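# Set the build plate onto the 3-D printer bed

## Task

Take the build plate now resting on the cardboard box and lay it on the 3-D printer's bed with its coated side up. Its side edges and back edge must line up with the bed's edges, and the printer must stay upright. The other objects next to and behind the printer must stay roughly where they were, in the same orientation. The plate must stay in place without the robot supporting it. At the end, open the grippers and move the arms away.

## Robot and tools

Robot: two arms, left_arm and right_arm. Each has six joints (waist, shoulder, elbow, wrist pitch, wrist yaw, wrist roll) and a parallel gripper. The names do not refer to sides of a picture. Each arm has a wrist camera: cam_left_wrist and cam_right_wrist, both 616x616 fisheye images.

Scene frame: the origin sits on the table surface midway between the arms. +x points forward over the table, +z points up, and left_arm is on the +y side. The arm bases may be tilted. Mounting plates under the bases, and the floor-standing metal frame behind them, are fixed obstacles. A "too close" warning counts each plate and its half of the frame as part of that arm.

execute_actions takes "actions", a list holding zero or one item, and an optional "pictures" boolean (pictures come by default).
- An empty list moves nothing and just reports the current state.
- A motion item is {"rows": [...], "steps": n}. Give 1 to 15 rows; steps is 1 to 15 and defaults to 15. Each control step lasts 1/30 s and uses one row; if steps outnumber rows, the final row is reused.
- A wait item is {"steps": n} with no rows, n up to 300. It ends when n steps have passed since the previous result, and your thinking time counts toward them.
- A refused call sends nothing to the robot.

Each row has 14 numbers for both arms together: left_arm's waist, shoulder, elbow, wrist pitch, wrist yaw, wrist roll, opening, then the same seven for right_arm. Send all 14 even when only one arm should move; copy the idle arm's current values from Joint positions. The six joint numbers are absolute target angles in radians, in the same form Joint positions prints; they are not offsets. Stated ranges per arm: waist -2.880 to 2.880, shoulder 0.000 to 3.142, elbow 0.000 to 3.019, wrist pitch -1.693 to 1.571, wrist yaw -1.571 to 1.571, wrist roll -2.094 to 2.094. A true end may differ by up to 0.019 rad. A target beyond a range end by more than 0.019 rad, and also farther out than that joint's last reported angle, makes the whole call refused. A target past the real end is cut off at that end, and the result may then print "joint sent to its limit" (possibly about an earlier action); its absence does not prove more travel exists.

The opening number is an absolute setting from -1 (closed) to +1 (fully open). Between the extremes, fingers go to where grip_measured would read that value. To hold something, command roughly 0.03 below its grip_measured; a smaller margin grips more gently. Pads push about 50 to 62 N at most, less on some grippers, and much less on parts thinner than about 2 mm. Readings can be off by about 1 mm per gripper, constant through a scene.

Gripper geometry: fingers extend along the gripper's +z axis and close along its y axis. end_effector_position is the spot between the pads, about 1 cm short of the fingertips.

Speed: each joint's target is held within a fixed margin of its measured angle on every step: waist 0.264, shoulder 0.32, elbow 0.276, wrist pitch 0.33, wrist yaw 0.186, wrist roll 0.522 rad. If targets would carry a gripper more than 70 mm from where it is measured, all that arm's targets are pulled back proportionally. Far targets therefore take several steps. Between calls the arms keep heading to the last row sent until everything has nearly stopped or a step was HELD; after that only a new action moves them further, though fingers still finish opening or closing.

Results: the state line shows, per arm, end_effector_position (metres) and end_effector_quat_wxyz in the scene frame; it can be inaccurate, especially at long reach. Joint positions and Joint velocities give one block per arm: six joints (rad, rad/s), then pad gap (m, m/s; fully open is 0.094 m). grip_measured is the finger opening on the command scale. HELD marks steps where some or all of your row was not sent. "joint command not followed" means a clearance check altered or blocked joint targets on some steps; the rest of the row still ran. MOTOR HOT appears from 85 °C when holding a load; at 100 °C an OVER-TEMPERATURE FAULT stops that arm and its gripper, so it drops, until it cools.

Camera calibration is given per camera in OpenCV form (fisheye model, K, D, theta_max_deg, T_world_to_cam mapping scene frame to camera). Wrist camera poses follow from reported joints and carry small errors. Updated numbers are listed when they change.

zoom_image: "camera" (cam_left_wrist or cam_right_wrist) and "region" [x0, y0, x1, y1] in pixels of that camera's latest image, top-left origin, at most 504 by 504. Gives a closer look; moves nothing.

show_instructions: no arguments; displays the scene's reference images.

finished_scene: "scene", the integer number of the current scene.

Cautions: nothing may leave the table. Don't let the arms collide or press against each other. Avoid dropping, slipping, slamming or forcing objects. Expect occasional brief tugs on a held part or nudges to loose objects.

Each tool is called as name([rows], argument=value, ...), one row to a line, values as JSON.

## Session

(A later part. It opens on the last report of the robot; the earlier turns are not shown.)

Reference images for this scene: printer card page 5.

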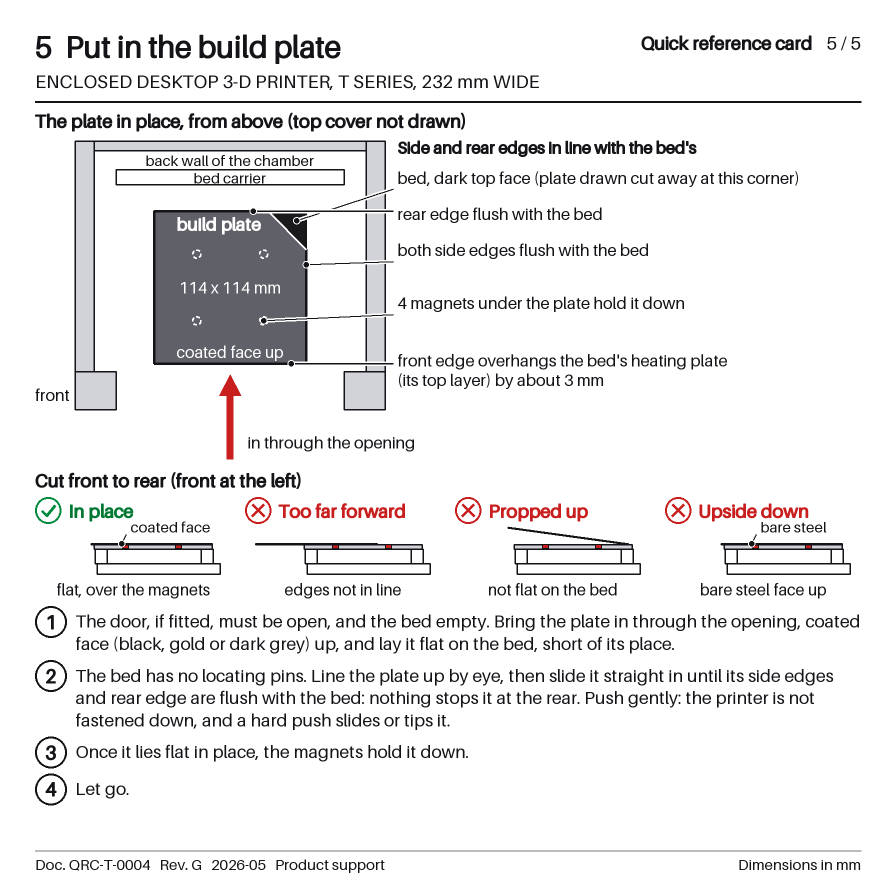

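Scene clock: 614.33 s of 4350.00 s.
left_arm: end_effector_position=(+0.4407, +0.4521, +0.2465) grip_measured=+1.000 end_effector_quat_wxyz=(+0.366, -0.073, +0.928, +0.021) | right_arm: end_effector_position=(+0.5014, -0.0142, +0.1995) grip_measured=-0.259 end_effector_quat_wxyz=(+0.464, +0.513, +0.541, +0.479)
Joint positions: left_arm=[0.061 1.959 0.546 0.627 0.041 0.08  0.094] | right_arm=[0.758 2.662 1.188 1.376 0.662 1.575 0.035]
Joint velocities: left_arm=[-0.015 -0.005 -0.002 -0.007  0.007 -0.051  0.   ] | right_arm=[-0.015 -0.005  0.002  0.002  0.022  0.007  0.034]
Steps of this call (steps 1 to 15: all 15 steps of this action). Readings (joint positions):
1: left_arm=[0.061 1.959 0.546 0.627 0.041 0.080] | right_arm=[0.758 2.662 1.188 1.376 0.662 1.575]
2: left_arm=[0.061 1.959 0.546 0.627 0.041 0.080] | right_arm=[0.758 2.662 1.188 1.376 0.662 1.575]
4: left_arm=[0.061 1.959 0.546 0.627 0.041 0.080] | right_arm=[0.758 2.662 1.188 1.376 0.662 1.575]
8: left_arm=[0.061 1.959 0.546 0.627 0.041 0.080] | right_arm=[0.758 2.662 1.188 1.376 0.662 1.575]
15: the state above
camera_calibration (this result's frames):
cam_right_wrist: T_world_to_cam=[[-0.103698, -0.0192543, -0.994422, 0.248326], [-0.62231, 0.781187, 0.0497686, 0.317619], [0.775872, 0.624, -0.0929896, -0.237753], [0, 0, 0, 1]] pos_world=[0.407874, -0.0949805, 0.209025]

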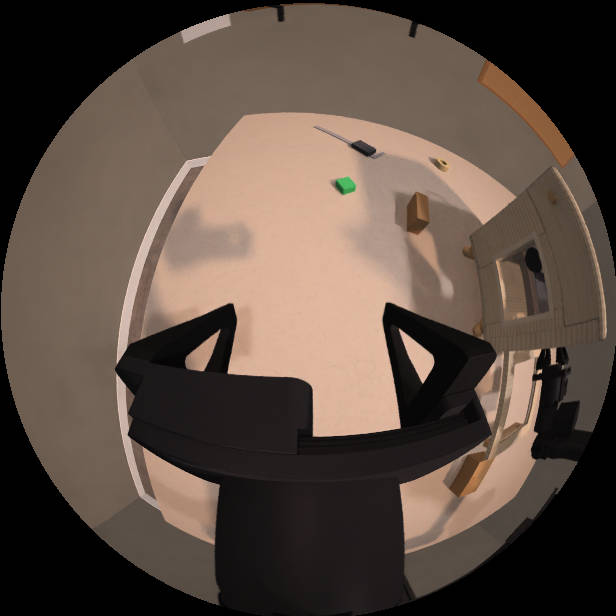

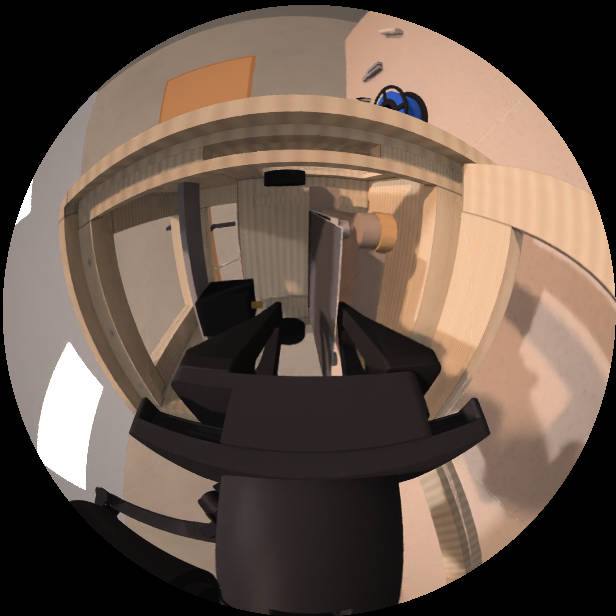

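execute_actions([
  {"rows":[[0.061,1.959,0.546,0.627,0.041,0.08,1,0.768,2.662,1.185,1.39,0.658,1.575,-0.2],[0.061,1.959,0.546,0.627,0.041,0.08,1,0.769,2.662,1.178,1.397,0.655,1.575,-0.17],[0.061,1.959,0.546,0.627,0.041,0.08,1,0.77,2.662,1.173,1.4,0.65,1.575,-0.15],[0.061,1.959,0.546,0.627,0.041,0.08,1,0.771,2.662,1.166,1.404,0.643,1.575,-0.15],[0.061,1.959,0.546,0.627,0.041,0.08,1,0.772,2.662,1.157,1.409,0.634,1.575,-0.15],[0.061,1.959,0.546,0.627,0.041,0.08,1,0.773,2.662,1.147,1.415,0.624,1.575,-0.15],[0.061,1.959,0.546,0.627,0.041,0.08,1,0.774,2.662,1.136,1.421,0.613,1.575,-0.15],[0.061,1.959,0.546,0.627,0.041,0.08,1,0.775,2.662,1.125,1.427,0.602,1.575,-0.15],[0.061,1.959,0.546,0.627,0.041,0.08,1,0.776,2.662,1.114,1.433,0.591,1.575,-0.15],[0.061,1.959,0.546,0.627,0.041,0.08,1,0.777,2.662,1.104,1.439,0.58,1.575,-0.15],[0.061,1.959,0.546,0.627,0.041,0.08,1,0.778,2.662,1.095,1.444,0.571,1.57,-0.15],[0.061,1.959,0.546,0.627,0.041,0.08,1,0.778,2.662,1.088,1.448,0.563,1.55,-0.15],[0.061,1.959,0.546,0.627,0.041,0.08,1,0.778,2.662,1.083,1.451,0.558,1.52,-0.15],[0.061,1.959,0.546,0.627,0.041,0.08,1,0.778,2.662,1.08,1.453,0.555,1.48,-0.15],[0.061,1.959,0.546,0.627,0.041,0.08,1,0.778,2.662,1.079,1.453,0.554,1.43,-0.15]],"steps":15},
], pictures=false)

execute_actions([
  {"rows":[[0.061,1.959,0.546,0.627,0.041,0.08,1,0.778,2.662,1.079,1.453,0.554,1.37,-0.15],[0.061,1.959,0.546,0.627,0.041,0.08,1,0.778,2.662,1.079,1.453,0.554,1.3,-0.15],[0.061,1.959,0.546,0.627,0.041,0.08,1,0.778,2.662,1.079,1.453,0.554,1.23,-0.15],[0.061,1.959,0.546,0.627,0.041,0.08,1,0.778,2.662,1.079,1.453,0.554,1.16,-0.15],[0.061,1.959,0.546,0.627,0.041,0.08,1,0.778,2.662,1.079,1.453,0.554,1.09,-0.15],[0.061,1.959,0.546,0.627,0.041,0.08,1,0.778,2.662,1.079,1.453,0.554,1.02,-0.15],[0.061,1.959,0.546,0.627,0.041,0.08,1,0.778,2.662,1.079,1.453,0.554,0.95,-0.15],[0.061,1.959,0.546,0.627,0.041,0.08,1,0.778,2.662,1.079,1.453,0.554,0.88,-0.15],[0.061,1.959,0.546,0.627,0.041,0.08,1,0.778,2.662,1.079,1.453,0.554,0.81,-0.15],[0.061,1.959,0.546,0.627,0.041,0.08,1,0.778,2.662,1.079,1.453,0.554,0.74,-0.12],[0.061,1.959,0.546,0.627,0.041,0.08,1,0.778,2.662,1.079,1.453,0.554,0.67,-0.09],[0.061,1.959,0.546,0.627,0.041,0.08,1,0.778,2.662,1.079,1.453,0.554,0.6,-0.06],[0.061,1.959,0.546,0.627,0.041,0.08,1,0.778,2.662,1.079,1.453,0.554,0.53,-0.03],[0.061,1.959,0.546,0.627,0.041,0.08,1,0.778,2.662,1.079,1.453,0.554,0.46,0],[0.061,1.959,0.546,0.627,0.041,0.08,1,0.778,2.662,1.079,1.453,0.554,0.39,0.04]],"steps":15},
], pictures=false)

execute_actions([
  {"rows":[[0.061,1.959,0.546,0.627,0.041,0.08,1,0.778,2.662,1.079,1.453,0.554,0.32,0.08],[0.061,1.959,0.546,0.627,0.041,0.08,1,0.778,2.662,1.079,1.453,0.554,0.25,0.12],[0.061,1.959,0.546,0.627,0.041,0.08,1,0.778,2.662,1.079,1.453,0.554,0.18,0.16],[0.061,1.959,0.546,0.627,0.041,0.08,1,0.778,2.662,1.079,1.453,0.554,0.12,0.2],[0.061,1.959,0.546,0.627,0.041,0.08,1,0.778,2.662,1.079,1.453,0.554,0.07,0.24],[0.061,1.959,0.546,0.627,0.041,0.08,1,0.778,2.662,1.079,1.453,0.554,0.035,0.28],[0.061,1.959,0.546,0.627,0.041,0.08,1,0.778,2.662,1.079,1.453,0.554,0.015,0.32],[0.061,1.959,0.546,0.627,0.041,0.08,1,0.778,2.662,1.079,1.453,0.554,0.015,0.36],[0.061,1.959,0.546,0.627,0.041,0.08,1,0.778,2.662,1.079,1.453,0.554,0.015,0.4]],"steps":15},
], pictures=false)

execute_actions([
  {"steps":15},
])

zoom_image(camera="cam_right_wrist", region=[210, 190, 410, 330])

Scene clock: 671.53 s of 4350.00 s.
left_arm: end_effector_position=(+0.4407, +0.4521, +0.2465) grip_measured=+1.000 end_effector_quat_wxyz=(+0.366, -0.073, +0.928, +0.021) | right_arm: end_effector_position=(+0.4655, -0.0176, +0.1873) grip_measured=-0.151 end_effector_quat_wxyz=(+0.440, +0.474, +0.592, +0.480)
Joint positions: left_arm=[0.061 1.959 0.546 0.627 0.041 0.08  0.094] | right_arm=[0.767 2.662 1.085 1.43  0.56  1.534 0.04 ]
Joint velocities: left_arm=[ 0.005  0.005 -0.012 -0.002  0.081 -0.066  0.   ] | right_arm=[ 0.034  0.005 -0.115  0.051 -0.095 -0.652  0.   ]
Steps of this call (steps 1 to 15: the robot went on to your last target; steps 16 to 90: nothing new was sent; then 53.70 s passed at rest; steps 91 to 105: all 15 steps of this action). Readings (joint positions):
91: left_arm=[0.061 1.959 0.546 0.627 0.041 0.080] | right_arm=[0.758 2.662 1.188 1.376 0.662 1.575]
92: left_arm=[0.061 1.959 0.546 0.627 0.041 0.080] | right_arm=[0.758 2.662 1.188 1.376 0.660 1.575]
94: left_arm=[0.061 1.959 0.546 0.627 0.041 0.080] | right_arm=[0.758 2.662 1.184 1.380 0.651 1.575]
98: left_arm=[0.061 1.959 0.546 0.627 0.041 0.080] | right_arm=[0.759 2.662 1.152 1.398 0.614 1.575]
105: the state above

Scene clock: 672.03 s of 4350.00 s.
left_arm: end_effector_position=(+0.4407, +0.4521, +0.2465) grip_measured=+1.000 end_effector_quat_wxyz=(+0.366, -0.073, +0.928, +0.021) | right_arm: end_effector_position=(+0.4641, -0.0177, +0.1874) grip_measured=+0.022 end_effector_quat_wxyz=(+0.598, +0.189, +0.735, +0.259)
Joint positions: left_arm=[0.061 1.959 0.546 0.627 0.041 0.08  0.094] | right_arm=[0.768 2.662 1.081 1.434 0.557 0.689 0.048]
Joint velocities: left_arm=[-0.015 -0.015  0.017  0.002 -0.022 -0.051  0.   ] | right_arm=[-0.005 -0.015 -0.002 -0.002 -0.007 -1.941  0.033]
Steps of this call (steps 1 to 15: all 15 steps of this action). Readings (joint positions):
1: left_arm=[0.061 1.959 0.546 0.627 0.041 0.080] | right_arm=[0.768 2.662 1.083 1.432 0.559 1.506]
2: left_arm=[0.061 1.959 0.546 0.627 0.041 0.080] | right_arm=[0.768 2.662 1.081 1.432 0.558 1.471]
4: left_arm=[0.061 1.959 0.546 0.627 0.041 0.080] | right_arm=[0.768 2.662 1.081 1.434 0.557 1.380]
8: left_arm=[0.061 1.959 0.546 0.627 0.041 0.080] | right_arm=[0.768 2.662 1.081 1.434 0.557 1.151]
15: the state above

Scene clock: 672.53 s of 4350.00 s.
left_arm: end_effector_position=(+0.4407, +0.4521, +0.2465) grip_measured=+1.000 end_effector_quat_wxyz=(+0.366, -0.073, +0.928, +0.021) | right_arm: end_effector_position=(+0.4641, -0.0177, +0.1874) grip_measured=+0.399 end_effector_quat_wxyz=(+0.649, -0.046, +0.757, +0.062)
Joint positions: left_arm=[0.061 1.959 0.546 0.627 0.041 0.08  0.094] | right_arm=[0.768 2.662 1.081 1.434 0.557 0.063 0.066]
Joint velocities: left_arm=[-0.015 -0.005 -0.002  0.002  0.007 -0.037  0.   ] | right_arm=[-0.005 -0.005 -0.007  0.017 -0.007 -0.212  0.001]
Steps of this call (steps 1 to 15: all 15 steps of this action). Readings (joint positions):
1: left_arm=[0.061 1.959 0.546 0.627 0.041 0.080] | right_arm=[0.768 2.662 1.081 1.434 0.557 0.621]
2: left_arm=[0.061 1.959 0.546 0.627 0.041 0.080] | right_arm=[0.768 2.662 1.081 1.434 0.557 0.552]
4: left_arm=[0.061 1.959 0.546 0.627 0.041 0.080] | right_arm=[0.768 2.662 1.081 1.434 0.557 0.415]
8: left_arm=[0.061 1.959 0.546 0.627 0.041 0.080] | right_arm=[0.768 2.662 1.081 1.434 0.557 0.196]
15: the state above

Scene clock: 673.03 s of 4350.00 s.
left_arm: end_effector_position=(+0.4407, +0.4521, +0.2465) grip_measured=+1.000 end_effector_quat_wxyz=(+0.366, -0.073, +0.928, +0.021) | right_arm: end_effector_position=(+0.4641, -0.0177, +0.1874) grip_measured=+0.399 end_effector_quat_wxyz=(+0.650, -0.059, +0.756, +0.051)
Joint positions: left_arm=[0.061 1.959 0.546 0.627 0.041 0.08  0.094] | right_arm=[0.768 2.662 1.081 1.434 0.557 0.03  0.066]
Joint velocities: left_arm=[-0.005  0.015 -0.002 -0.002 -0.066 -0.066  0.   ] | right_arm=[-0.005  0.005 -0.007  0.012 -0.007 -0.037 -0.   ]
Steps of this call (steps 1 to 15: the robot went on to your last target). Readings (joint positions):
1: left_arm=[0.061 1.959 0.546 0.627 0.041 0.080] | right_arm=[0.768 2.662 1.081 1.434 0.557 0.056]
2: left_arm=[0.061 1.959 0.546 0.627 0.041 0.080] | right_arm=[0.768 2.662 1.081 1.434 0.557 0.051]
4: left_arm=[0.061 1.959 0.546 0.627 0.041 0.080] | right_arm=[0.768 2.662 1.081 1.434 0.557 0.043]
8: left_arm=[0.061 1.959 0.546 0.627 0.041 0.080] | right_arm=[0.768 2.662 1.081 1.434 0.557 0.034]
15: the state above
camera_calibration (this result's frames):
cam_right_wrist: T_world_to_cam=[[0.162275, -0.986743, 0.00228931, -0.0950466], [-0.695754, -0.116065, -0.708841, 0.458139], [0.699709, 0.113435, -0.705365, -0.0666466], [0, 0, 0, 1]] pos_world=[0.380809, -0.0330526, 0.277955]

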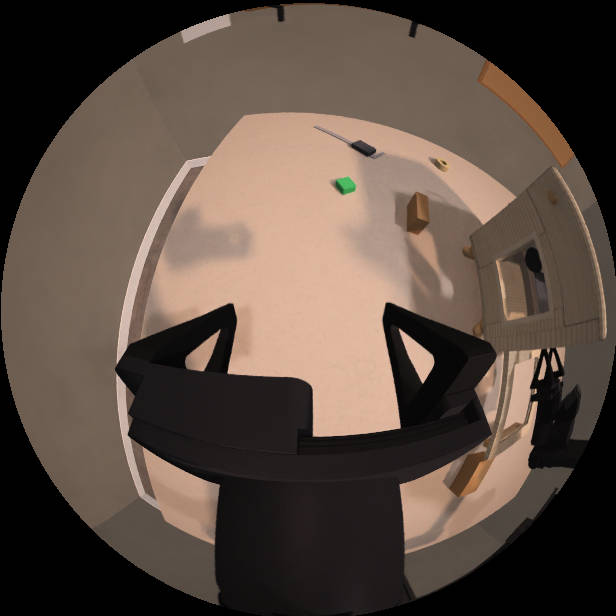

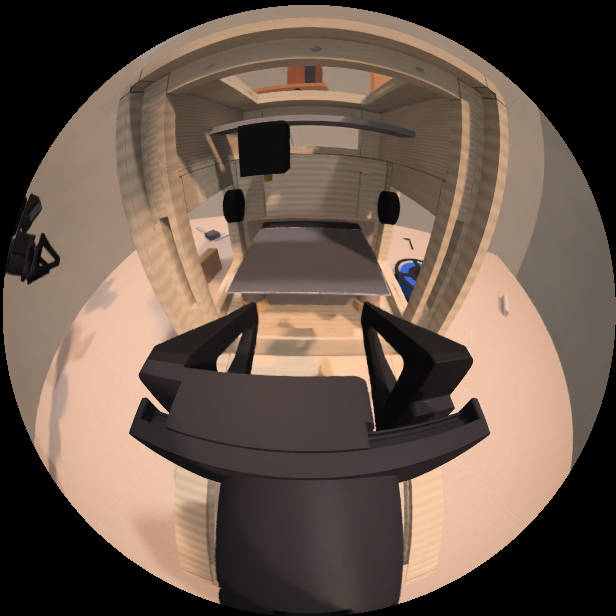

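Region (210, 190, 410, 330) of cam_right_wrist's 616x616 image, scaled by 2.520, with more detail than that image has; it fills the top 353 rows of this view, and the rest is white.

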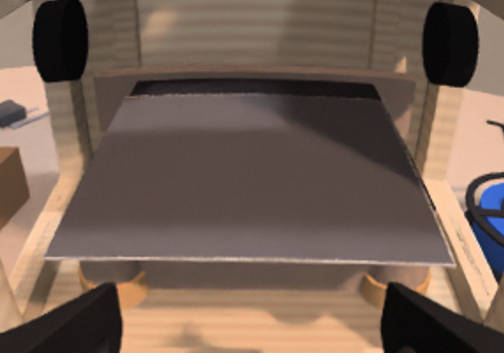

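zoom_image(camera="cam_right_wrist", region=[330, 210, 410, 305])

zoom_image(camera="cam_right_wrist", region=[215, 210, 295, 305])

Region (330, 210, 410, 305) of cam_right_wrist's 616x616 image, scaled by 5.305, with more detail than that image has; it fills the left 424 columns of this view, and the rest is white.

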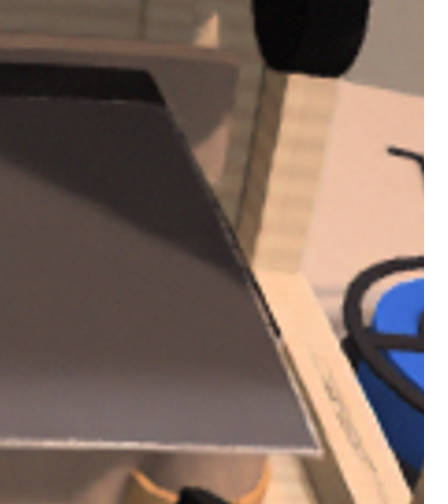

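Region (215, 210, 295, 305) of cam_right_wrist's 616x616 image, scaled by 5.305, with more detail than that image has; it fills the left 424 columns of this view, and the rest is white.

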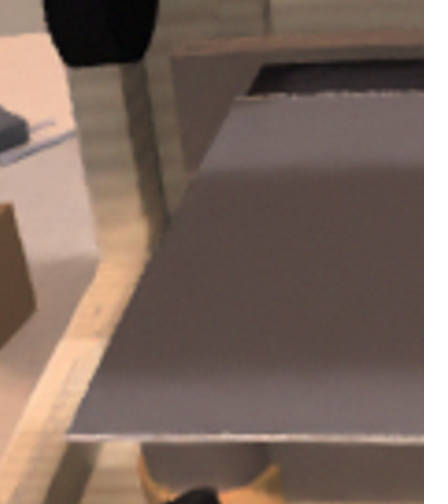

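execute_actions([
  {"rows":[[0.061,1.959,0.546,0.627,0.041,0.08,1,0.765,2.662,1.092,1.436,0.554,0.015,0.4],[0.061,1.959,0.546,0.627,0.041,0.08,1,0.761,2.662,1.1,1.431,0.554,0.015,0.4],[0.061,1.959,0.546,0.627,0.041,0.08,1,0.76,2.662,1.102,1.429,0.554,0.015,0.4],[0.061,1.959,0.546,0.627,0.041,0.08,1,0.759,2.662,1.104,1.427,0.553,0.015,0.4],[0.061,1.959,0.546,0.627,0.041,0.08,1,0.758,2.662,1.106,1.425,0.552,0.015,0.4],[0.061,1.959,0.546,0.627,0.041,0.08,1,0.757,2.662,1.108,1.423,0.551,0.015,0.4],[0.061,1.959,0.546,0.627,0.041,0.08,1,0.756,2.662,1.11,1.421,0.55,0.015,0.4],[0.061,1.959,0.546,0.627,0.041,0.08,1,0.755,2.662,1.112,1.419,0.549,0.015,0.4],[0.061,1.959,0.546,0.627,0.041,0.08,1,0.754,2.662,1.114,1.417,0.548,0.015,0.4],[0.061,1.959,0.546,0.627,0.041,0.08,1,0.753,2.662,1.116,1.415,0.547,0.015,0.4],[0.061,1.959,0.546,0.627,0.041,0.08,1,0.752,2.662,1.118,1.413,0.546,0.015,0.4],[0.061,1.959,0.546,0.627,0.041,0.08,1,0.751,2.662,1.12,1.411,0.546,0.015,0.4],[0.061,1.959,0.546,0.627,0.041,0.08,1,0.75,2.662,1.122,1.409,0.546,0.015,0.4]],"steps":15},
], pictures=false)

execute_actions([
  {"steps":8},
])

zoom_image(camera="cam_right_wrist", region=[210, 200, 410, 340])

Scene clock: 719.83 s of 4350.00 s.
left_arm: end_effector_position=(+0.4407, +0.4521, +0.2465) grip_measured=+1.000 end_effector_quat_wxyz=(+0.366, -0.073, +0.928, +0.021) | right_arm: end_effector_position=(+0.4722, -0.0136, +0.1880) grip_measured=+0.399 end_effector_quat_wxyz=(+0.650, -0.060, +0.755, +0.053)
Joint positions: left_arm=[0.061 1.959 0.546 0.627 0.041 0.08  0.094] | right_arm=[0.762 2.662 1.104 1.416 0.549 0.028 0.066]
Joint velocities: left_arm=[ 0.005  0.024 -0.007 -0.002  0.037 -0.037  0.   ] | right_arm=[-0.044 -0.005  0.027 -0.032  0.007  0.007  0.001]
Steps of this call (steps 1 to 15: the robot went on to your last target; steps 16 to 90: nothing new was sent; then 43.30 s passed at rest; steps 91 to 105: all 15 steps of this action). Readings (joint positions):
91: left_arm=[0.061 1.959 0.546 0.627 0.041 0.080] | right_arm=[0.768 2.662 1.081 1.434 0.557 0.029]
92: left_arm=[0.061 1.959 0.546 0.627 0.041 0.080] | right_arm=[0.768 2.662 1.081 1.434 0.557 0.029]
94: left_arm=[0.061 1.959 0.546 0.627 0.041 0.080] | right_arm=[0.768 2.662 1.082 1.434 0.557 0.029]
98: left_arm=[0.061 1.959 0.546 0.627 0.041 0.080] | right_arm=[0.768 2.662 1.089 1.428 0.553 0.028]
105: the state above

Scene clock: 720.10 s of 4350.00 s.
left_arm: end_effector_position=(+0.4407, +0.4521, +0.2465) grip_measured=+1.000 end_effector_quat_wxyz=(+0.366, -0.073, +0.928, +0.021) | right_arm: end_effector_position=(+0.4734, -0.0147, +0.1879) grip_measured=+0.399 end_effector_quat_wxyz=(+0.650, -0.059, +0.755, +0.052)
Joint positions: left_arm=[0.061 1.959 0.546 0.627 0.041 0.08  0.094] | right_arm=[0.76  2.662 1.105 1.414 0.549 0.028 0.066]
Joint velocities: left_arm=[-0.015 -0.015 -0.012  0.012 -0.081 -0.081  0.   ] | right_arm=[-0.005  0.005  0.007  0.007 -0.037  0.022  0.   ]
Steps of this call (steps 1 to 8: the robot went on to your last target). Readings (joint positions):
1: left_arm=[0.061 1.959 0.546 0.627 0.041 0.080] | right_arm=[0.761 2.662 1.104 1.415 0.549 0.028]
2: left_arm=[0.061 1.959 0.546 0.627 0.041 0.080] | right_arm=[0.761 2.662 1.105 1.415 0.549 0.028]
4: left_arm=[0.061 1.959 0.546 0.627 0.041 0.080] | right_arm=[0.760 2.662 1.105 1.414 0.549 0.028]
8: the state above
camera_calibration (this result's frames):
cam_right_wrist: T_world_to_cam=[[0.162229, -0.986753, 0.00103732, -0.0933181], [-0.694278, -0.114891, -0.710477, 0.464888], [0.701184, 0.11454, -0.70372, -0.0741168], [0, 0, 0, 1]] pos_world=[0.38987, -0.0301809, 0.278231]

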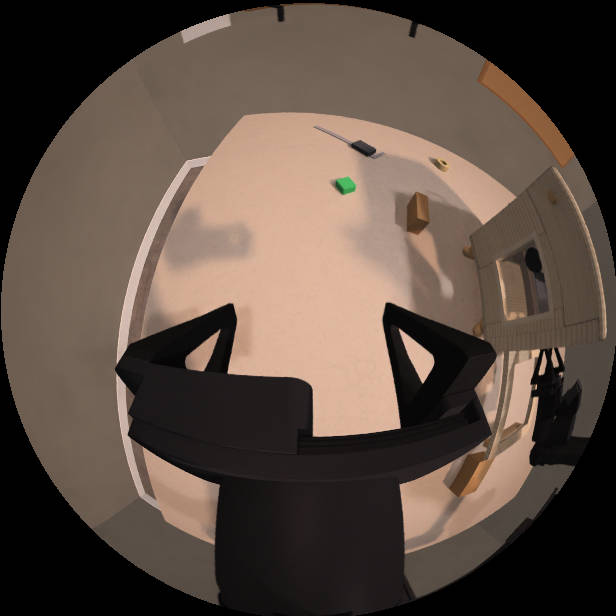

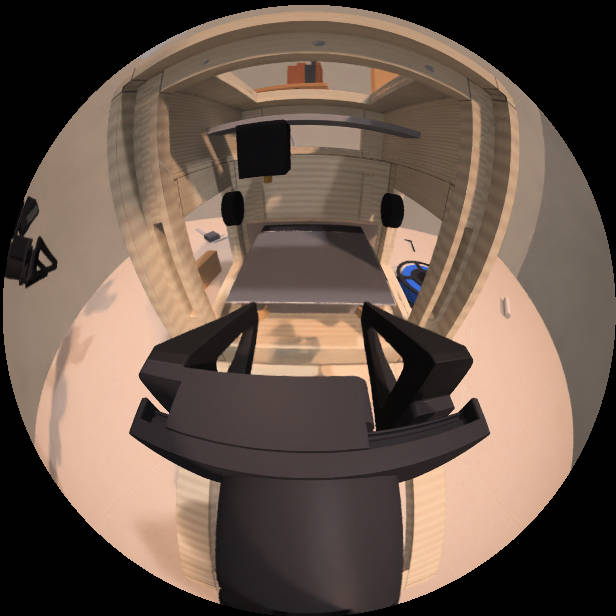

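Region (210, 200, 410, 340) of cam_right_wrist's 616x616 image, scaled by 2.520, with more detail than that image has; it fills the top 353 rows of this view, and the rest is white.

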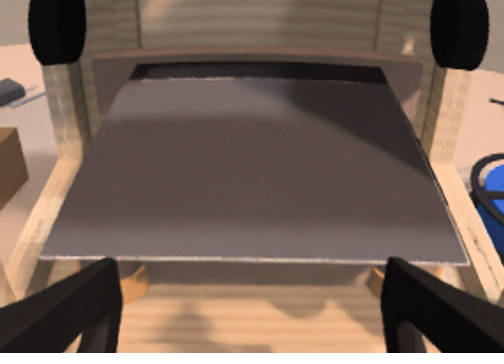

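execute_actions([
  {"rows":[[0.061,1.959,0.546,0.627,0.041,0.08,1,0.7485,2.662,1.1235,1.4075,0.546,0.015,0.4],[0.061,1.959,0.546,0.627,0.041,0.08,1,0.7477,2.662,1.125,1.406,0.546,0.015,0.4],[0.061,1.959,0.546,0.627,0.041,0.08,1,0.7469,2.662,1.1265,1.4045,0.546,0.015,0.4],[0.061,1.959,0.546,0.627,0.041,0.08,1,0.7461,2.662,1.128,1.403,0.546,0.015,0.4],[0.061,1.959,0.546,0.627,0.041,0.08,1,0.7453,2.662,1.1295,1.4015,0.5455,0.015,0.4],[0.061,1.959,0.546,0.627,0.041,0.08,1,0.7445,2.662,1.131,1.4,0.5447,0.015,0.4],[0.061,1.959,0.546,0.627,0.041,0.08,1,0.7437,2.662,1.1325,1.3985,0.5439,0.015,0.4],[0.061,1.959,0.546,0.627,0.041,0.08,1,0.7429,2.662,1.134,1.397,0.5431,0.015,0.4],[0.061,1.959,0.546,0.627,0.041,0.08,1,0.7421,2.662,1.1355,1.3955,0.5423,0.015,0.4],[0.061,1.959,0.546,0.627,0.041,0.08,1,0.7413,2.662,1.137,1.394,0.5415,0.015,0.4],[0.061,1.959,0.546,0.627,0.041,0.08,1,0.7405,2.662,1.1385,1.3925,0.5407,0.015,0.4],[0.061,1.959,0.546,0.627,0.041,0.08,1,0.7397,2.662,1.14,1.391,0.5399,0.015,0.4],[0.061,1.959,0.546,0.627,0.041,0.08,1,0.7389,2.662,1.1415,1.3895,0.5391,0.015,0.4],[0.061,1.959,0.546,0.627,0.041,0.08,1,0.7381,2.662,1.143,1.388,0.5383,0.015,0.4],[0.061,1.959,0.546,0.627,0.041,0.08,1,0.7373,2.662,1.1445,1.3865,0.5375,0.015,0.4]],"steps":15},
], pictures=false)

execute_actions([
  {"rows":[[0.061,1.959,0.546,0.627,0.041,0.08,1,0.7365,2.662,1.146,1.385,0.5367,0.015,0.4],[0.061,1.959,0.546,0.627,0.041,0.08,1,0.7357,2.662,1.1475,1.3835,0.5359,0.015,0.4],[0.061,1.959,0.546,0.627,0.041,0.08,1,0.7349,2.662,1.149,1.382,0.5351,0.015,0.4],[0.061,1.959,0.546,0.627,0.041,0.08,1,0.7341,2.662,1.1505,1.3805,0.5343,0.015,0.4],[0.061,1.959,0.546,0.627,0.041,0.08,1,0.7333,2.662,1.152,1.379,0.5335,0.015,0.4],[0.061,1.959,0.546,0.627,0.041,0.08,1,0.7325,2.662,1.1535,1.3775,0.5327,0.015,0.4],[0.061,1.959,0.546,0.627,0.041,0.08,1,0.7317,2.662,1.155,1.376,0.5319,0.015,0.4],[0.061,1.959,0.546,0.627,0.041,0.08,1,0.7309,2.662,1.1565,1.3745,0.5311,0.015,0.4],[0.061,1.959,0.546,0.627,0.041,0.08,1,0.7301,2.662,1.158,1.373,0.5303,0.015,0.4],[0.061,1.959,0.546,0.627,0.041,0.08,1,0.7293,2.662,1.1595,1.3715,0.5295,0.015,0.4],[0.061,1.959,0.546,0.627,0.041,0.08,1,0.7285,2.662,1.161,1.37,0.5287,0.015,0.4],[0.061,1.959,0.546,0.627,0.041,0.08,1,0.7277,2.662,1.1625,1.3685,0.5279,0.015,0.4],[0.061,1.959,0.546,0.627,0.041,0.08,1,0.7269,2.662,1.164,1.367,0.5271,0.015,0.4],[0.061,1.959,0.546,0.627,0.041,0.08,1,0.7261,2.662,1.1655,1.3655,0.5263,0.015,0.4],[0.061,1.959,0.546,0.627,0.041,0.08,1,0.7255,2.662,1.167,1.364,0.5255,0.015,0.4]],"steps":15},
], pictures=false)

execute_actions([
  {"steps":10},
])

zoom_image(camera="cam_right_wrist", region=[330, 215, 415, 320])

zoom_image(camera="cam_right_wrist", region=[210, 215, 295, 320])

Scene clock: 756.67 s of 4350.00 s.
left_arm: end_effector_position=(+0.4407, +0.4521, +0.2465) grip_measured=+1.000 end_effector_quat_wxyz=(+0.366, -0.073, +0.928, +0.021) | right_arm: end_effector_position=(+0.4814, -0.0144, +0.1872) grip_measured=+0.399 end_effector_quat_wxyz=(+0.650, -0.058, +0.756, +0.051)
Joint positions: left_arm=[0.061 1.959 0.546 0.627 0.041 0.08  0.094] | right_arm=[0.75  2.662 1.122 1.395 0.541 0.028 0.066]
Joint velocities: left_arm=[-0.015  0.005 -0.002  0.007  0.007  0.066  0.   ] | right_arm=[-0.024 -0.024  0.017 -0.037 -0.081  0.095 -0.   ]
Steps of this call (steps 1 to 15: the robot went on to your last target; steps 16 to 90: nothing new was sent; then 33.07 s passed at rest; steps 91 to 105: all 15 steps of this action). Readings (joint positions):
91: left_arm=[0.061 1.959 0.546 0.627 0.041 0.080] | right_arm=[0.760 2.662 1.105 1.414 0.549 0.028]
92: left_arm=[0.061 1.959 0.546 0.627 0.041 0.080] | right_arm=[0.760 2.662 1.105 1.413 0.549 0.028]
94: left_arm=[0.061 1.959 0.546 0.627 0.041 0.080] | right_arm=[0.759 2.662 1.105 1.411 0.549 0.028]
98: left_arm=[0.061 1.959 0.546 0.627 0.041 0.080] | right_arm=[0.757 2.662 1.110 1.405 0.547 0.028]
105: the state above

Scene clock: 757.17 s of 4350.00 s.
left_arm: end_effector_position=(+0.4407, +0.4521, +0.2465) grip_measured=+1.000 end_effector_quat_wxyz=(+0.366, -0.073, +0.928, +0.021) | right_arm: end_effector_position=(+0.4906, -0.0132, +0.1869) grip_measured=+0.399 end_effector_quat_wxyz=(+0.649, -0.058, +0.757, +0.052)
Joint positions: left_arm=[0.061 1.959 0.546 0.627 0.041 0.08  0.094] | right_arm=[0.739 2.662 1.142 1.373 0.53  0.028 0.066]
Joint velocities: left_arm=[-0.015  0.005  0.007 -0.022  0.037 -0.051  0.   ] | right_arm=[-0.005 -0.005  0.037 -0.042 -0.139  0.051 -0.   ]
Steps of this call (steps 1 to 15: all 15 steps of this action). Readings (joint positions):
1: left_arm=[0.061 1.959 0.546 0.627 0.041 0.080] | right_arm=[0.749 2.662 1.123 1.394 0.541 0.028]
2: left_arm=[0.061 1.959 0.546 0.627 0.041 0.080] | right_arm=[0.749 2.662 1.124 1.392 0.540 0.028]
4: left_arm=[0.061 1.959 0.546 0.627 0.041 0.080] | right_arm=[0.748 2.662 1.126 1.389 0.539 0.028]
8: left_arm=[0.061 1.959 0.546 0.627 0.041 0.080] | right_arm=[0.745 2.662 1.132 1.384 0.535 0.028]
15: the state above

Scene clock: 757.50 s of 4350.00 s.
left_arm: end_effector_position=(+0.4407, +0.4521, +0.2465) grip_measured=+1.000 end_effector_quat_wxyz=(+0.366, -0.073, +0.928, +0.021) | right_arm: end_effector_position=(+0.4923, -0.0134, +0.1868) grip_measured=+0.399 end_effector_quat_wxyz=(+0.649, -0.058, +0.757, +0.051)
Joint positions: left_arm=[0.061 1.959 0.546 0.627 0.041 0.08  0.094] | right_arm=[0.737 2.662 1.146 1.369 0.528 0.028 0.066]
Joint velocities: left_arm=[-0.005 -0.015 -0.007  0.017 -0.037 -0.022  0.   ] | right_arm=[-0.015 -0.005 -0.012  0.007  0.037  0.037  0.   ]
Steps of this call (steps 1 to 10: the robot went on to your last target). Readings (joint positions):
1: left_arm=[0.061 1.959 0.546 0.627 0.041 0.080] | right_arm=[0.738 2.662 1.144 1.372 0.529 0.028]
2: left_arm=[0.061 1.959 0.546 0.627 0.041 0.080] | right_arm=[0.738 2.662 1.145 1.371 0.529 0.028]
4: left_arm=[0.061 1.959 0.546 0.627 0.041 0.080] | right_arm=[0.737 2.662 1.146 1.370 0.529 0.028]
8: left_arm=[0.061 1.959 0.546 0.627 0.041 0.080] | right_arm=[0.737 2.662 1.146 1.369 0.528 0.028]
10: the state above
camera_calibration (this result's frames):
cam_right_wrist: T_world_to_cam=[[0.160351, -0.98706, 0.00042079, -0.0940535], [-0.698005, -0.113694, -0.707009, 0.478563], [0.697909, 0.113076, -0.707204, -0.086116], [0, 0, 0, 1]] pos_world=[0.409222, -0.0286889, 0.277487]

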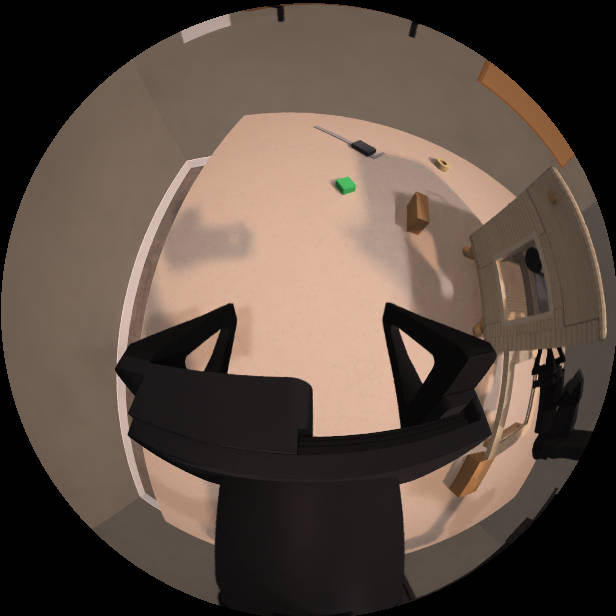

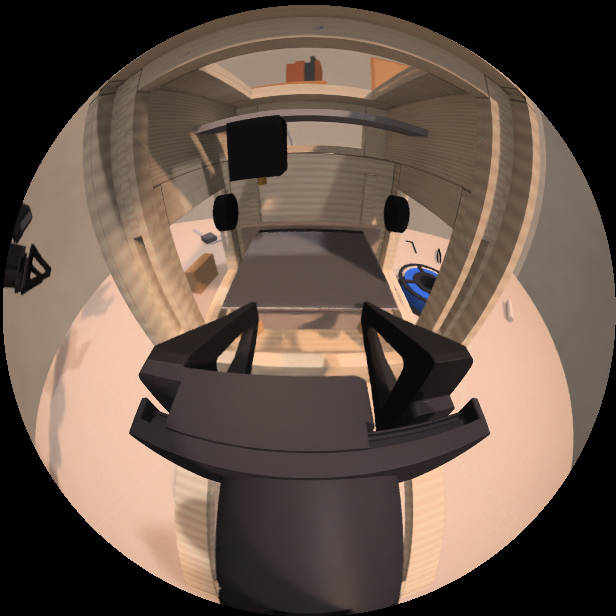

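Region (330, 215, 415, 320) of cam_right_wrist's 616x616 image, scaled by 4.800, with more detail than that image has; it fills the left 408 columns of this view, and the rest is white.

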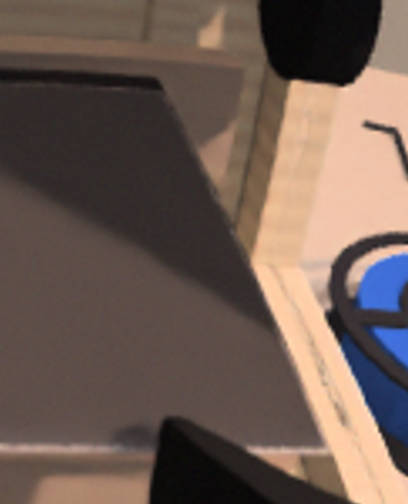

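Region (210, 215, 295, 320) of cam_right_wrist's 616x616 image, scaled by 4.800, with more detail than that image has; it fills the left 408 columns of this view, and the rest is white.

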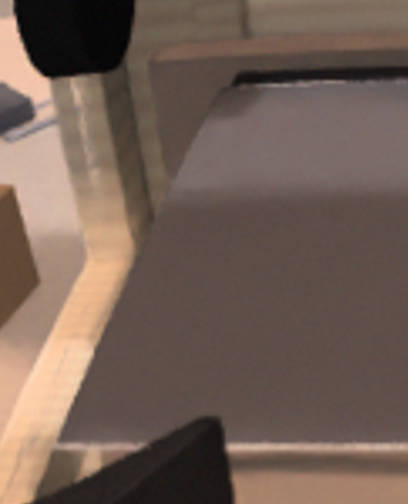

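execute_actions(actions=[])

Scene clock: 778.30 s of 4350.00 s.
left_arm: end_effector_position=(+0.4407, +0.4521, +0.2465) grip_measured=+1.000 end_effector_quat_wxyz=(+0.366, -0.073, +0.928, +0.021) | right_arm: end_effector_position=(+0.4923, -0.0134, +0.1868) grip_measured=+0.399 end_effector_quat_wxyz=(+0.649, -0.058, +0.757, +0.051)
Joint positions: left_arm=[0.061 1.959 0.546 0.627 0.041 0.08  0.094] | right_arm=[0.737 2.662 1.146 1.369 0.528 0.028 0.066]
Joint velocities: left_arm=[-0.015 -0.005 -0.007 -0.027 -0.051  0.066  0.   ] | right_arm=[-0.005  0.015 -0.007 -0.027  0.037  0.022  0.   ]
Steps of this call (steps 1 to 15: the robot went on to your last target; steps 16 to 90: nothing new was sent; then 17.80 s passed at rest). Readings (joint positions):
1: left_arm=[0.061 1.959 0.546 0.627 0.041 0.080] | right_arm=[0.737 2.662 1.146 1.369 0.528 0.028]
2: left_arm=[0.061 1.959 0.546 0.627 0.041 0.080] | right_arm=[0.737 2.662 1.146 1.369 0.528 0.028]
4: left_arm=[0.061 1.959 0.546 0.627 0.041 0.080] | right_arm=[0.737 2.662 1.146 1.369 0.528 0.028]
8: left_arm=[0.061 1.959 0.546 0.627 0.041 0.080] | right_arm=[0.737 2.662 1.146 1.369 0.528 0.028]
90: the state above
All arms were judged still, so your last target was given up. Only a new action makes them travel on or press farther. Fingers that are still opening or closing keep moving.
camera_calibration (this result's frames):
cam_right_wrist: T_world_to_cam=[[0.160351, -0.98706, 0.00042079, -0.0940535], [-0.698005, -0.113694, -0.707009, 0.478563], [0.697909, 0.113076, -0.707204, -0.086116], [0, 0, 0, 1]] pos_world=[0.409222, -0.0286889, 0.277487]

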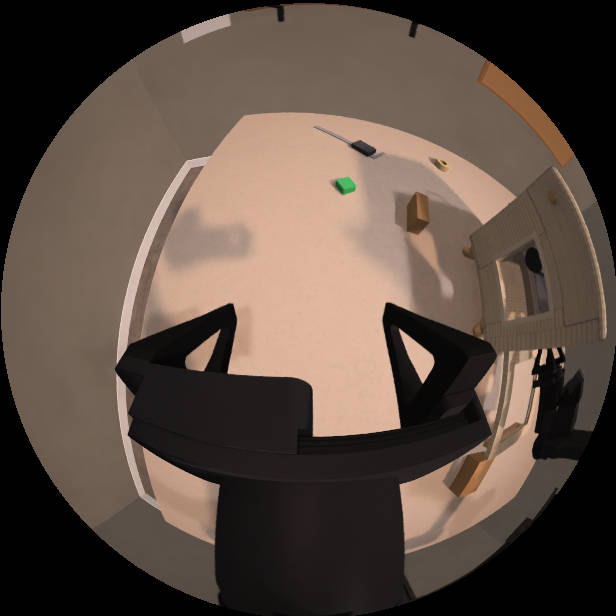

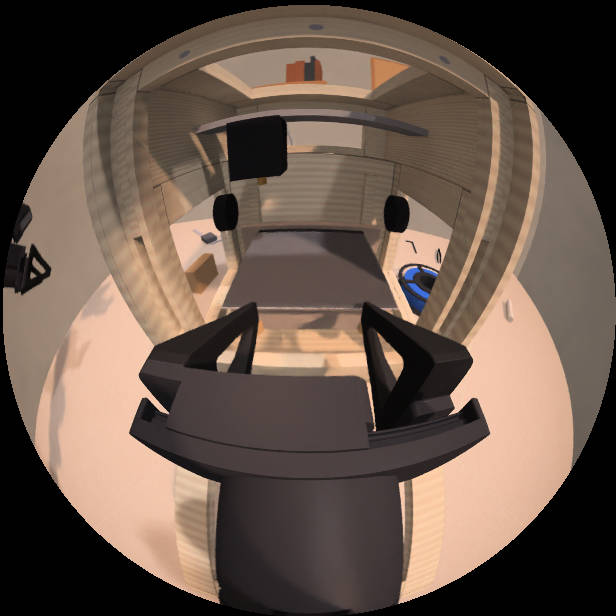

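execute_actions([
  {"rows":[[0.061,1.959,0.546,0.627,0.041,0.08,1,0.7247,2.662,1.1682,1.3628,0.5247,0.015,0.4],[0.061,1.959,0.546,0.627,0.041,0.08,1,0.7239,2.662,1.1695,1.3615,0.5239,0.015,0.4],[0.061,1.959,0.546,0.627,0.041,0.08,1,0.7231,2.662,1.1707,1.3603,0.5231,0.015,0.4],[0.061,1.959,0.546,0.627,0.041,0.08,1,0.7223,2.662,1.172,1.359,0.5223,0.015,0.4],[0.061,1.959,0.546,0.627,0.041,0.08,1,0.7215,2.662,1.1732,1.3578,0.5215,0.015,0.4],[0.061,1.959,0.546,0.627,0.041,0.08,1,0.7208,2.662,1.1745,1.3565,0.5208,0.015,0.4],[0.061,1.959,0.546,0.627,0.041,0.08,1,0.72,2.662,1.1757,1.3553,0.52,0.015,0.4],[0.061,1.959,0.546,0.627,0.041,0.08,1,0.7192,2.662,1.177,1.354,0.5192,0.015,0.4],[0.061,1.959,0.546,0.627,0.041,0.08,1,0.7184,2.662,1.1782,1.3528,0.5184,0.015,0.4],[0.061,1.959,0.546,0.627,0.041,0.08,1,0.7176,2.662,1.1795,1.3515,0.5176,0.015,0.4]],"steps":15},
], pictures=false)

execute_actions([
  {"steps":10},
])

zoom_image(camera="cam_right_wrist", region=[240,215,380,260])

Scene clock: 794.40 s of 4350.00 s.
left_arm: end_effector_position=(+0.4407, +0.4521, +0.2465) grip_measured=+1.000 end_effector_quat_wxyz=(+0.366, -0.073, +0.928, +0.021) | right_arm: end_effector_position=(+0.4984, -0.0139, +0.1865) grip_measured=+0.399 end_effector_quat_wxyz=(+0.648, -0.057, +0.758, +0.051)
Joint positions: left_arm=[0.061 1.959 0.546 0.627 0.041 0.08  0.094] | right_arm=[0.728 2.662 1.158 1.357 0.521 0.028 0.066]
Joint velocities: left_arm=[-0.005 -0.005 -0.017 -0.017 -0.022  0.037  0.   ] | right_arm=[-0.015 -0.005  0.012 -0.012  0.066 -0.066 -0.   ]
Steps of this call (steps 1 to 90: nothing new was sent; then 12.60 s passed at rest; steps 91 to 105: all 15 steps of this action). Readings (joint positions):
91: left_arm=[0.061 1.959 0.546 0.627 0.041 0.080] | right_arm=[0.737 2.662 1.146 1.369 0.528 0.028]
92: left_arm=[0.061 1.959 0.546 0.627 0.041 0.080] | right_arm=[0.737 2.662 1.146 1.369 0.528 0.028]
94: left_arm=[0.061 1.959 0.546 0.627 0.041 0.080] | right_arm=[0.736 2.662 1.146 1.368 0.527 0.028]
98: left_arm=[0.061 1.959 0.546 0.627 0.041 0.080] | right_arm=[0.734 2.662 1.150 1.362 0.523 0.028]
105: the state above

Scene clock: 794.73 s of 4350.00 s.
left_arm: end_effector_position=(+0.4407, +0.4521, +0.2465) grip_measured=+1.000 end_effector_quat_wxyz=(+0.366, -0.073, +0.928, +0.021) | right_arm: end_effector_position=(+0.4984, -0.0139, +0.1865) grip_measured=+0.399 end_effector_quat_wxyz=(+0.648, -0.057, +0.758, +0.051)
Joint positions: left_arm=[0.061 1.959 0.546 0.627 0.041 0.08  0.094] | right_arm=[0.728 2.662 1.158 1.357 0.521 0.028 0.066]
Joint velocities: left_arm=[-0.005 -0.005  0.002  0.007  0.022 -0.066  0.   ] | right_arm=[-0.015  0.005 -0.012 -0.002 -0.022 -0.051 -0.   ]
Steps of this call (steps 1 to 10: the robot went on to your last target). Readings (joint positions):
1: left_arm=[0.061 1.959 0.546 0.627 0.041 0.080] | right_arm=[0.728 2.662 1.158 1.357 0.521 0.028]
2: left_arm=[0.061 1.959 0.546 0.627 0.041 0.080] | right_arm=[0.728 2.662 1.158 1.357 0.521 0.028]
4: left_arm=[0.061 1.959 0.546 0.627 0.041 0.080] | right_arm=[0.728 2.662 1.158 1.357 0.521 0.028]
8: left_arm=[0.061 1.959 0.546 0.627 0.041 0.080] | right_arm=[0.728 2.662 1.158 1.357 0.521 0.028]
10: the state above
camera_calibration (this result's frames):
cam_right_wrist: T_world_to_cam=[[0.15956, -0.987188, -0.000149336, -0.0950055], [-0.699035, -0.112879, -0.706122, 0.482933], [0.697058, 0.112773, -0.70809, -0.0898524], [0, 0, 0, 1]] pos_world=[0.415379, -0.0291425, 0.277372]

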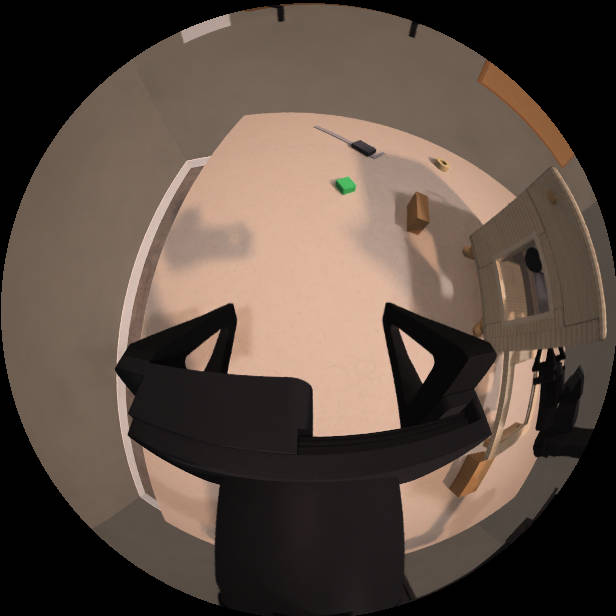

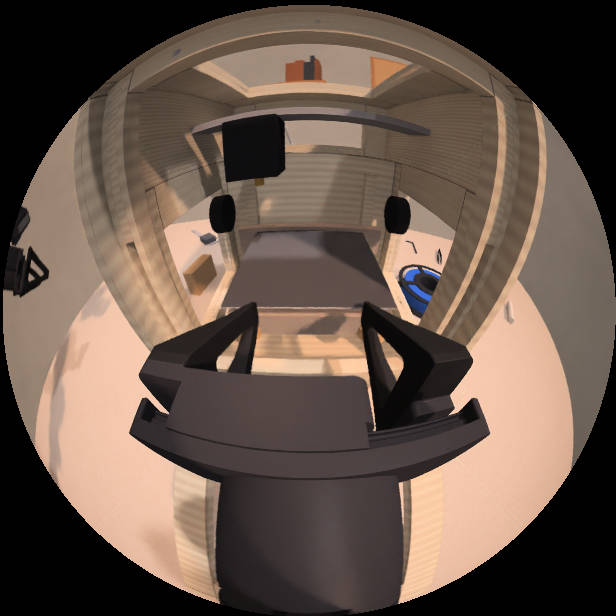

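Region (240, 215, 380, 260) of cam_right_wrist's 616x616 image, scaled by 3.600, with more detail than that image has; it fills the top 162 rows of this view, and the rest is white.

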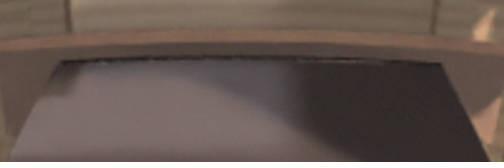

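zoom_image(camera="cam_right_wrist", region=[245,222,295,247])

zoom_image(camera="cam_right_wrist", region=[215,285,405,345])

Region (245, 222, 295, 247) of cam_right_wrist's 616x616 image, scaled by 10.080, with more detail than that image has.

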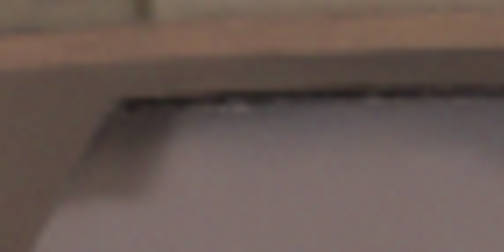

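Region (215, 285, 405, 345) of cam_right_wrist's 616x616 image, scaled by 2.653, with more detail than that image has; it fills the top 159 rows of this view, and the rest is white.

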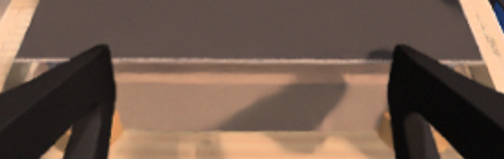

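execute_actions([
  {"rows":[[0.061,1.959,0.546,0.627,0.041,0.08,1,0.717,2.662,1.1806,1.3504,0.517,0.015,0.4],[0.061,1.959,0.546,0.627,0.041,0.08,1,0.7165,2.662,1.1817,1.3493,0.5165,0.015,0.4],[0.061,1.959,0.546,0.627,0.041,0.08,1,0.7159,2.662,1.1829,1.3481,0.5159,0.015,0.4],[0.061,1.959,0.546,0.627,0.041,0.08,1,0.7154,2.662,1.184,1.347,0.5154,0.015,0.4],[0.061,1.959,0.546,0.627,0.041,0.08,1,0.7148,2.662,1.1851,1.3459,0.5148,0.015,0.4],[0.061,1.959,0.546,0.627,0.041,0.08,1,0.7143,2.662,1.1862,1.3448,0.5143,0.015,0.4]],"steps":15},
])

zoom_image(camera="cam_right_wrist", region=[245,222,315,247])

zoom_image(camera="cam_right_wrist", region=[305,222,375,247])

Scene clock: 813.47 s of 4350.00 s.
left_arm: end_effector_position=(+0.4407, +0.4521, +0.2465) grip_measured=+1.000 end_effector_quat_wxyz=(+0.366, -0.073, +0.928, +0.021) | right_arm: end_effector_position=(+0.5013, -0.0134, +0.1866) grip_measured=+0.399 end_effector_quat_wxyz=(+0.648, -0.057, +0.758, +0.051)
Joint positions: left_arm=[0.061 1.959 0.546 0.627 0.041 0.08  0.094] | right_arm=[0.725 2.662 1.165 1.35  0.518 0.028 0.066]
Joint velocities: left_arm=[-0.005 -0.005  0.002  0.007  0.022  0.022  0.   ] | right_arm=[-0.015  0.005  0.007  0.007  0.022 -0.037 -0.   ]
Steps of this call (steps 1 to 15: the robot went on to your last target; steps 16 to 90: nothing new was sent; then 15.23 s passed at rest; steps 91 to 105: all 15 steps of this action). Readings (joint positions):
91: left_arm=[0.061 1.959 0.546 0.627 0.041 0.080] | right_arm=[0.728 2.662 1.158 1.357 0.521 0.028]
92: left_arm=[0.061 1.959 0.546 0.627 0.041 0.080] | right_arm=[0.728 2.662 1.158 1.356 0.520 0.028]
94: left_arm=[0.061 1.959 0.546 0.627 0.041 0.080] | right_arm=[0.728 2.662 1.158 1.355 0.519 0.028]
98: left_arm=[0.061 1.959 0.546 0.627 0.041 0.080] | right_arm=[0.727 2.662 1.160 1.351 0.518 0.028]
105: the state above
camera_calibration (this result's frames):
cam_right_wrist: T_world_to_cam=[[0.159527, -0.987193, -0.000538402, -0.0949409], [-0.699236, -0.112609, -0.705966, 0.485184], [0.696864, 0.112997, -0.708246, -0.091803], [0, 0, 0, 1]] pos_world=[0.418378, -0.0287152, 0.277453]

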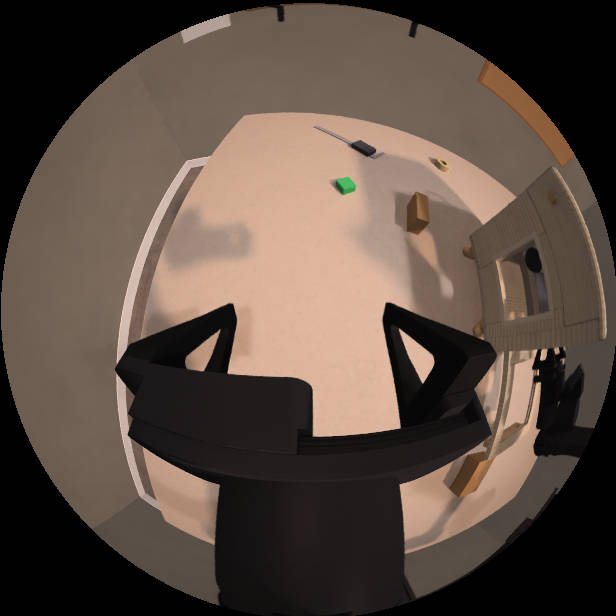

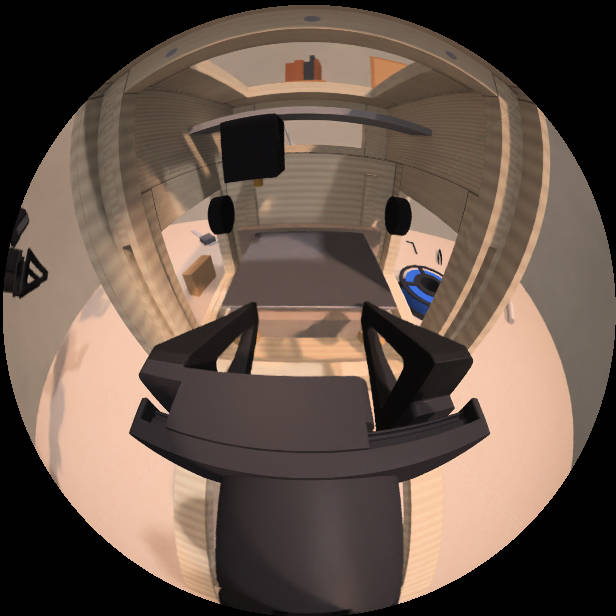

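Region (245, 222, 315, 247) of cam_right_wrist's 616x616 image, scaled by 7.200, with more detail than that image has; it fills the top 180 rows of this view, and the rest is white.

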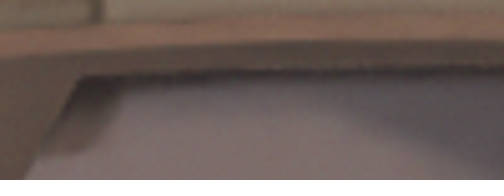

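Region (305, 222, 375, 247) of cam_right_wrist's 616x616 image, scaled by 7.200, with more detail than that image has; it fills the top 180 rows of this view, and the rest is white.

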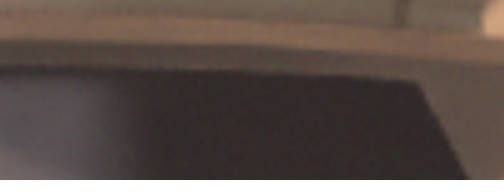

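zoom_image(camera="cam_left_wrist", region=[500,235,580,325])

zoom_image(camera="cam_right_wrist", region=[250,295,370,345])

Region (500, 235, 580, 325) of cam_left_wrist's 616x616 image, scaled by 5.600, with more detail than that image has.

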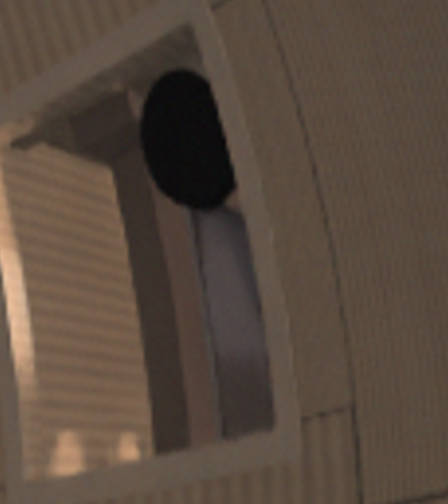

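Region (250, 295, 370, 345) of cam_right_wrist's 616x616 image, scaled by 4.200, with more detail than that image has; it fills the top 210 rows of this view, and the rest is white.

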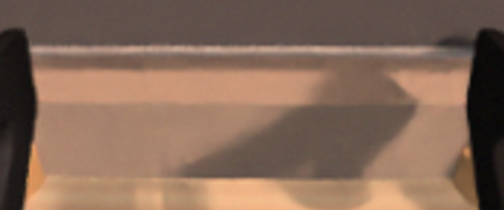

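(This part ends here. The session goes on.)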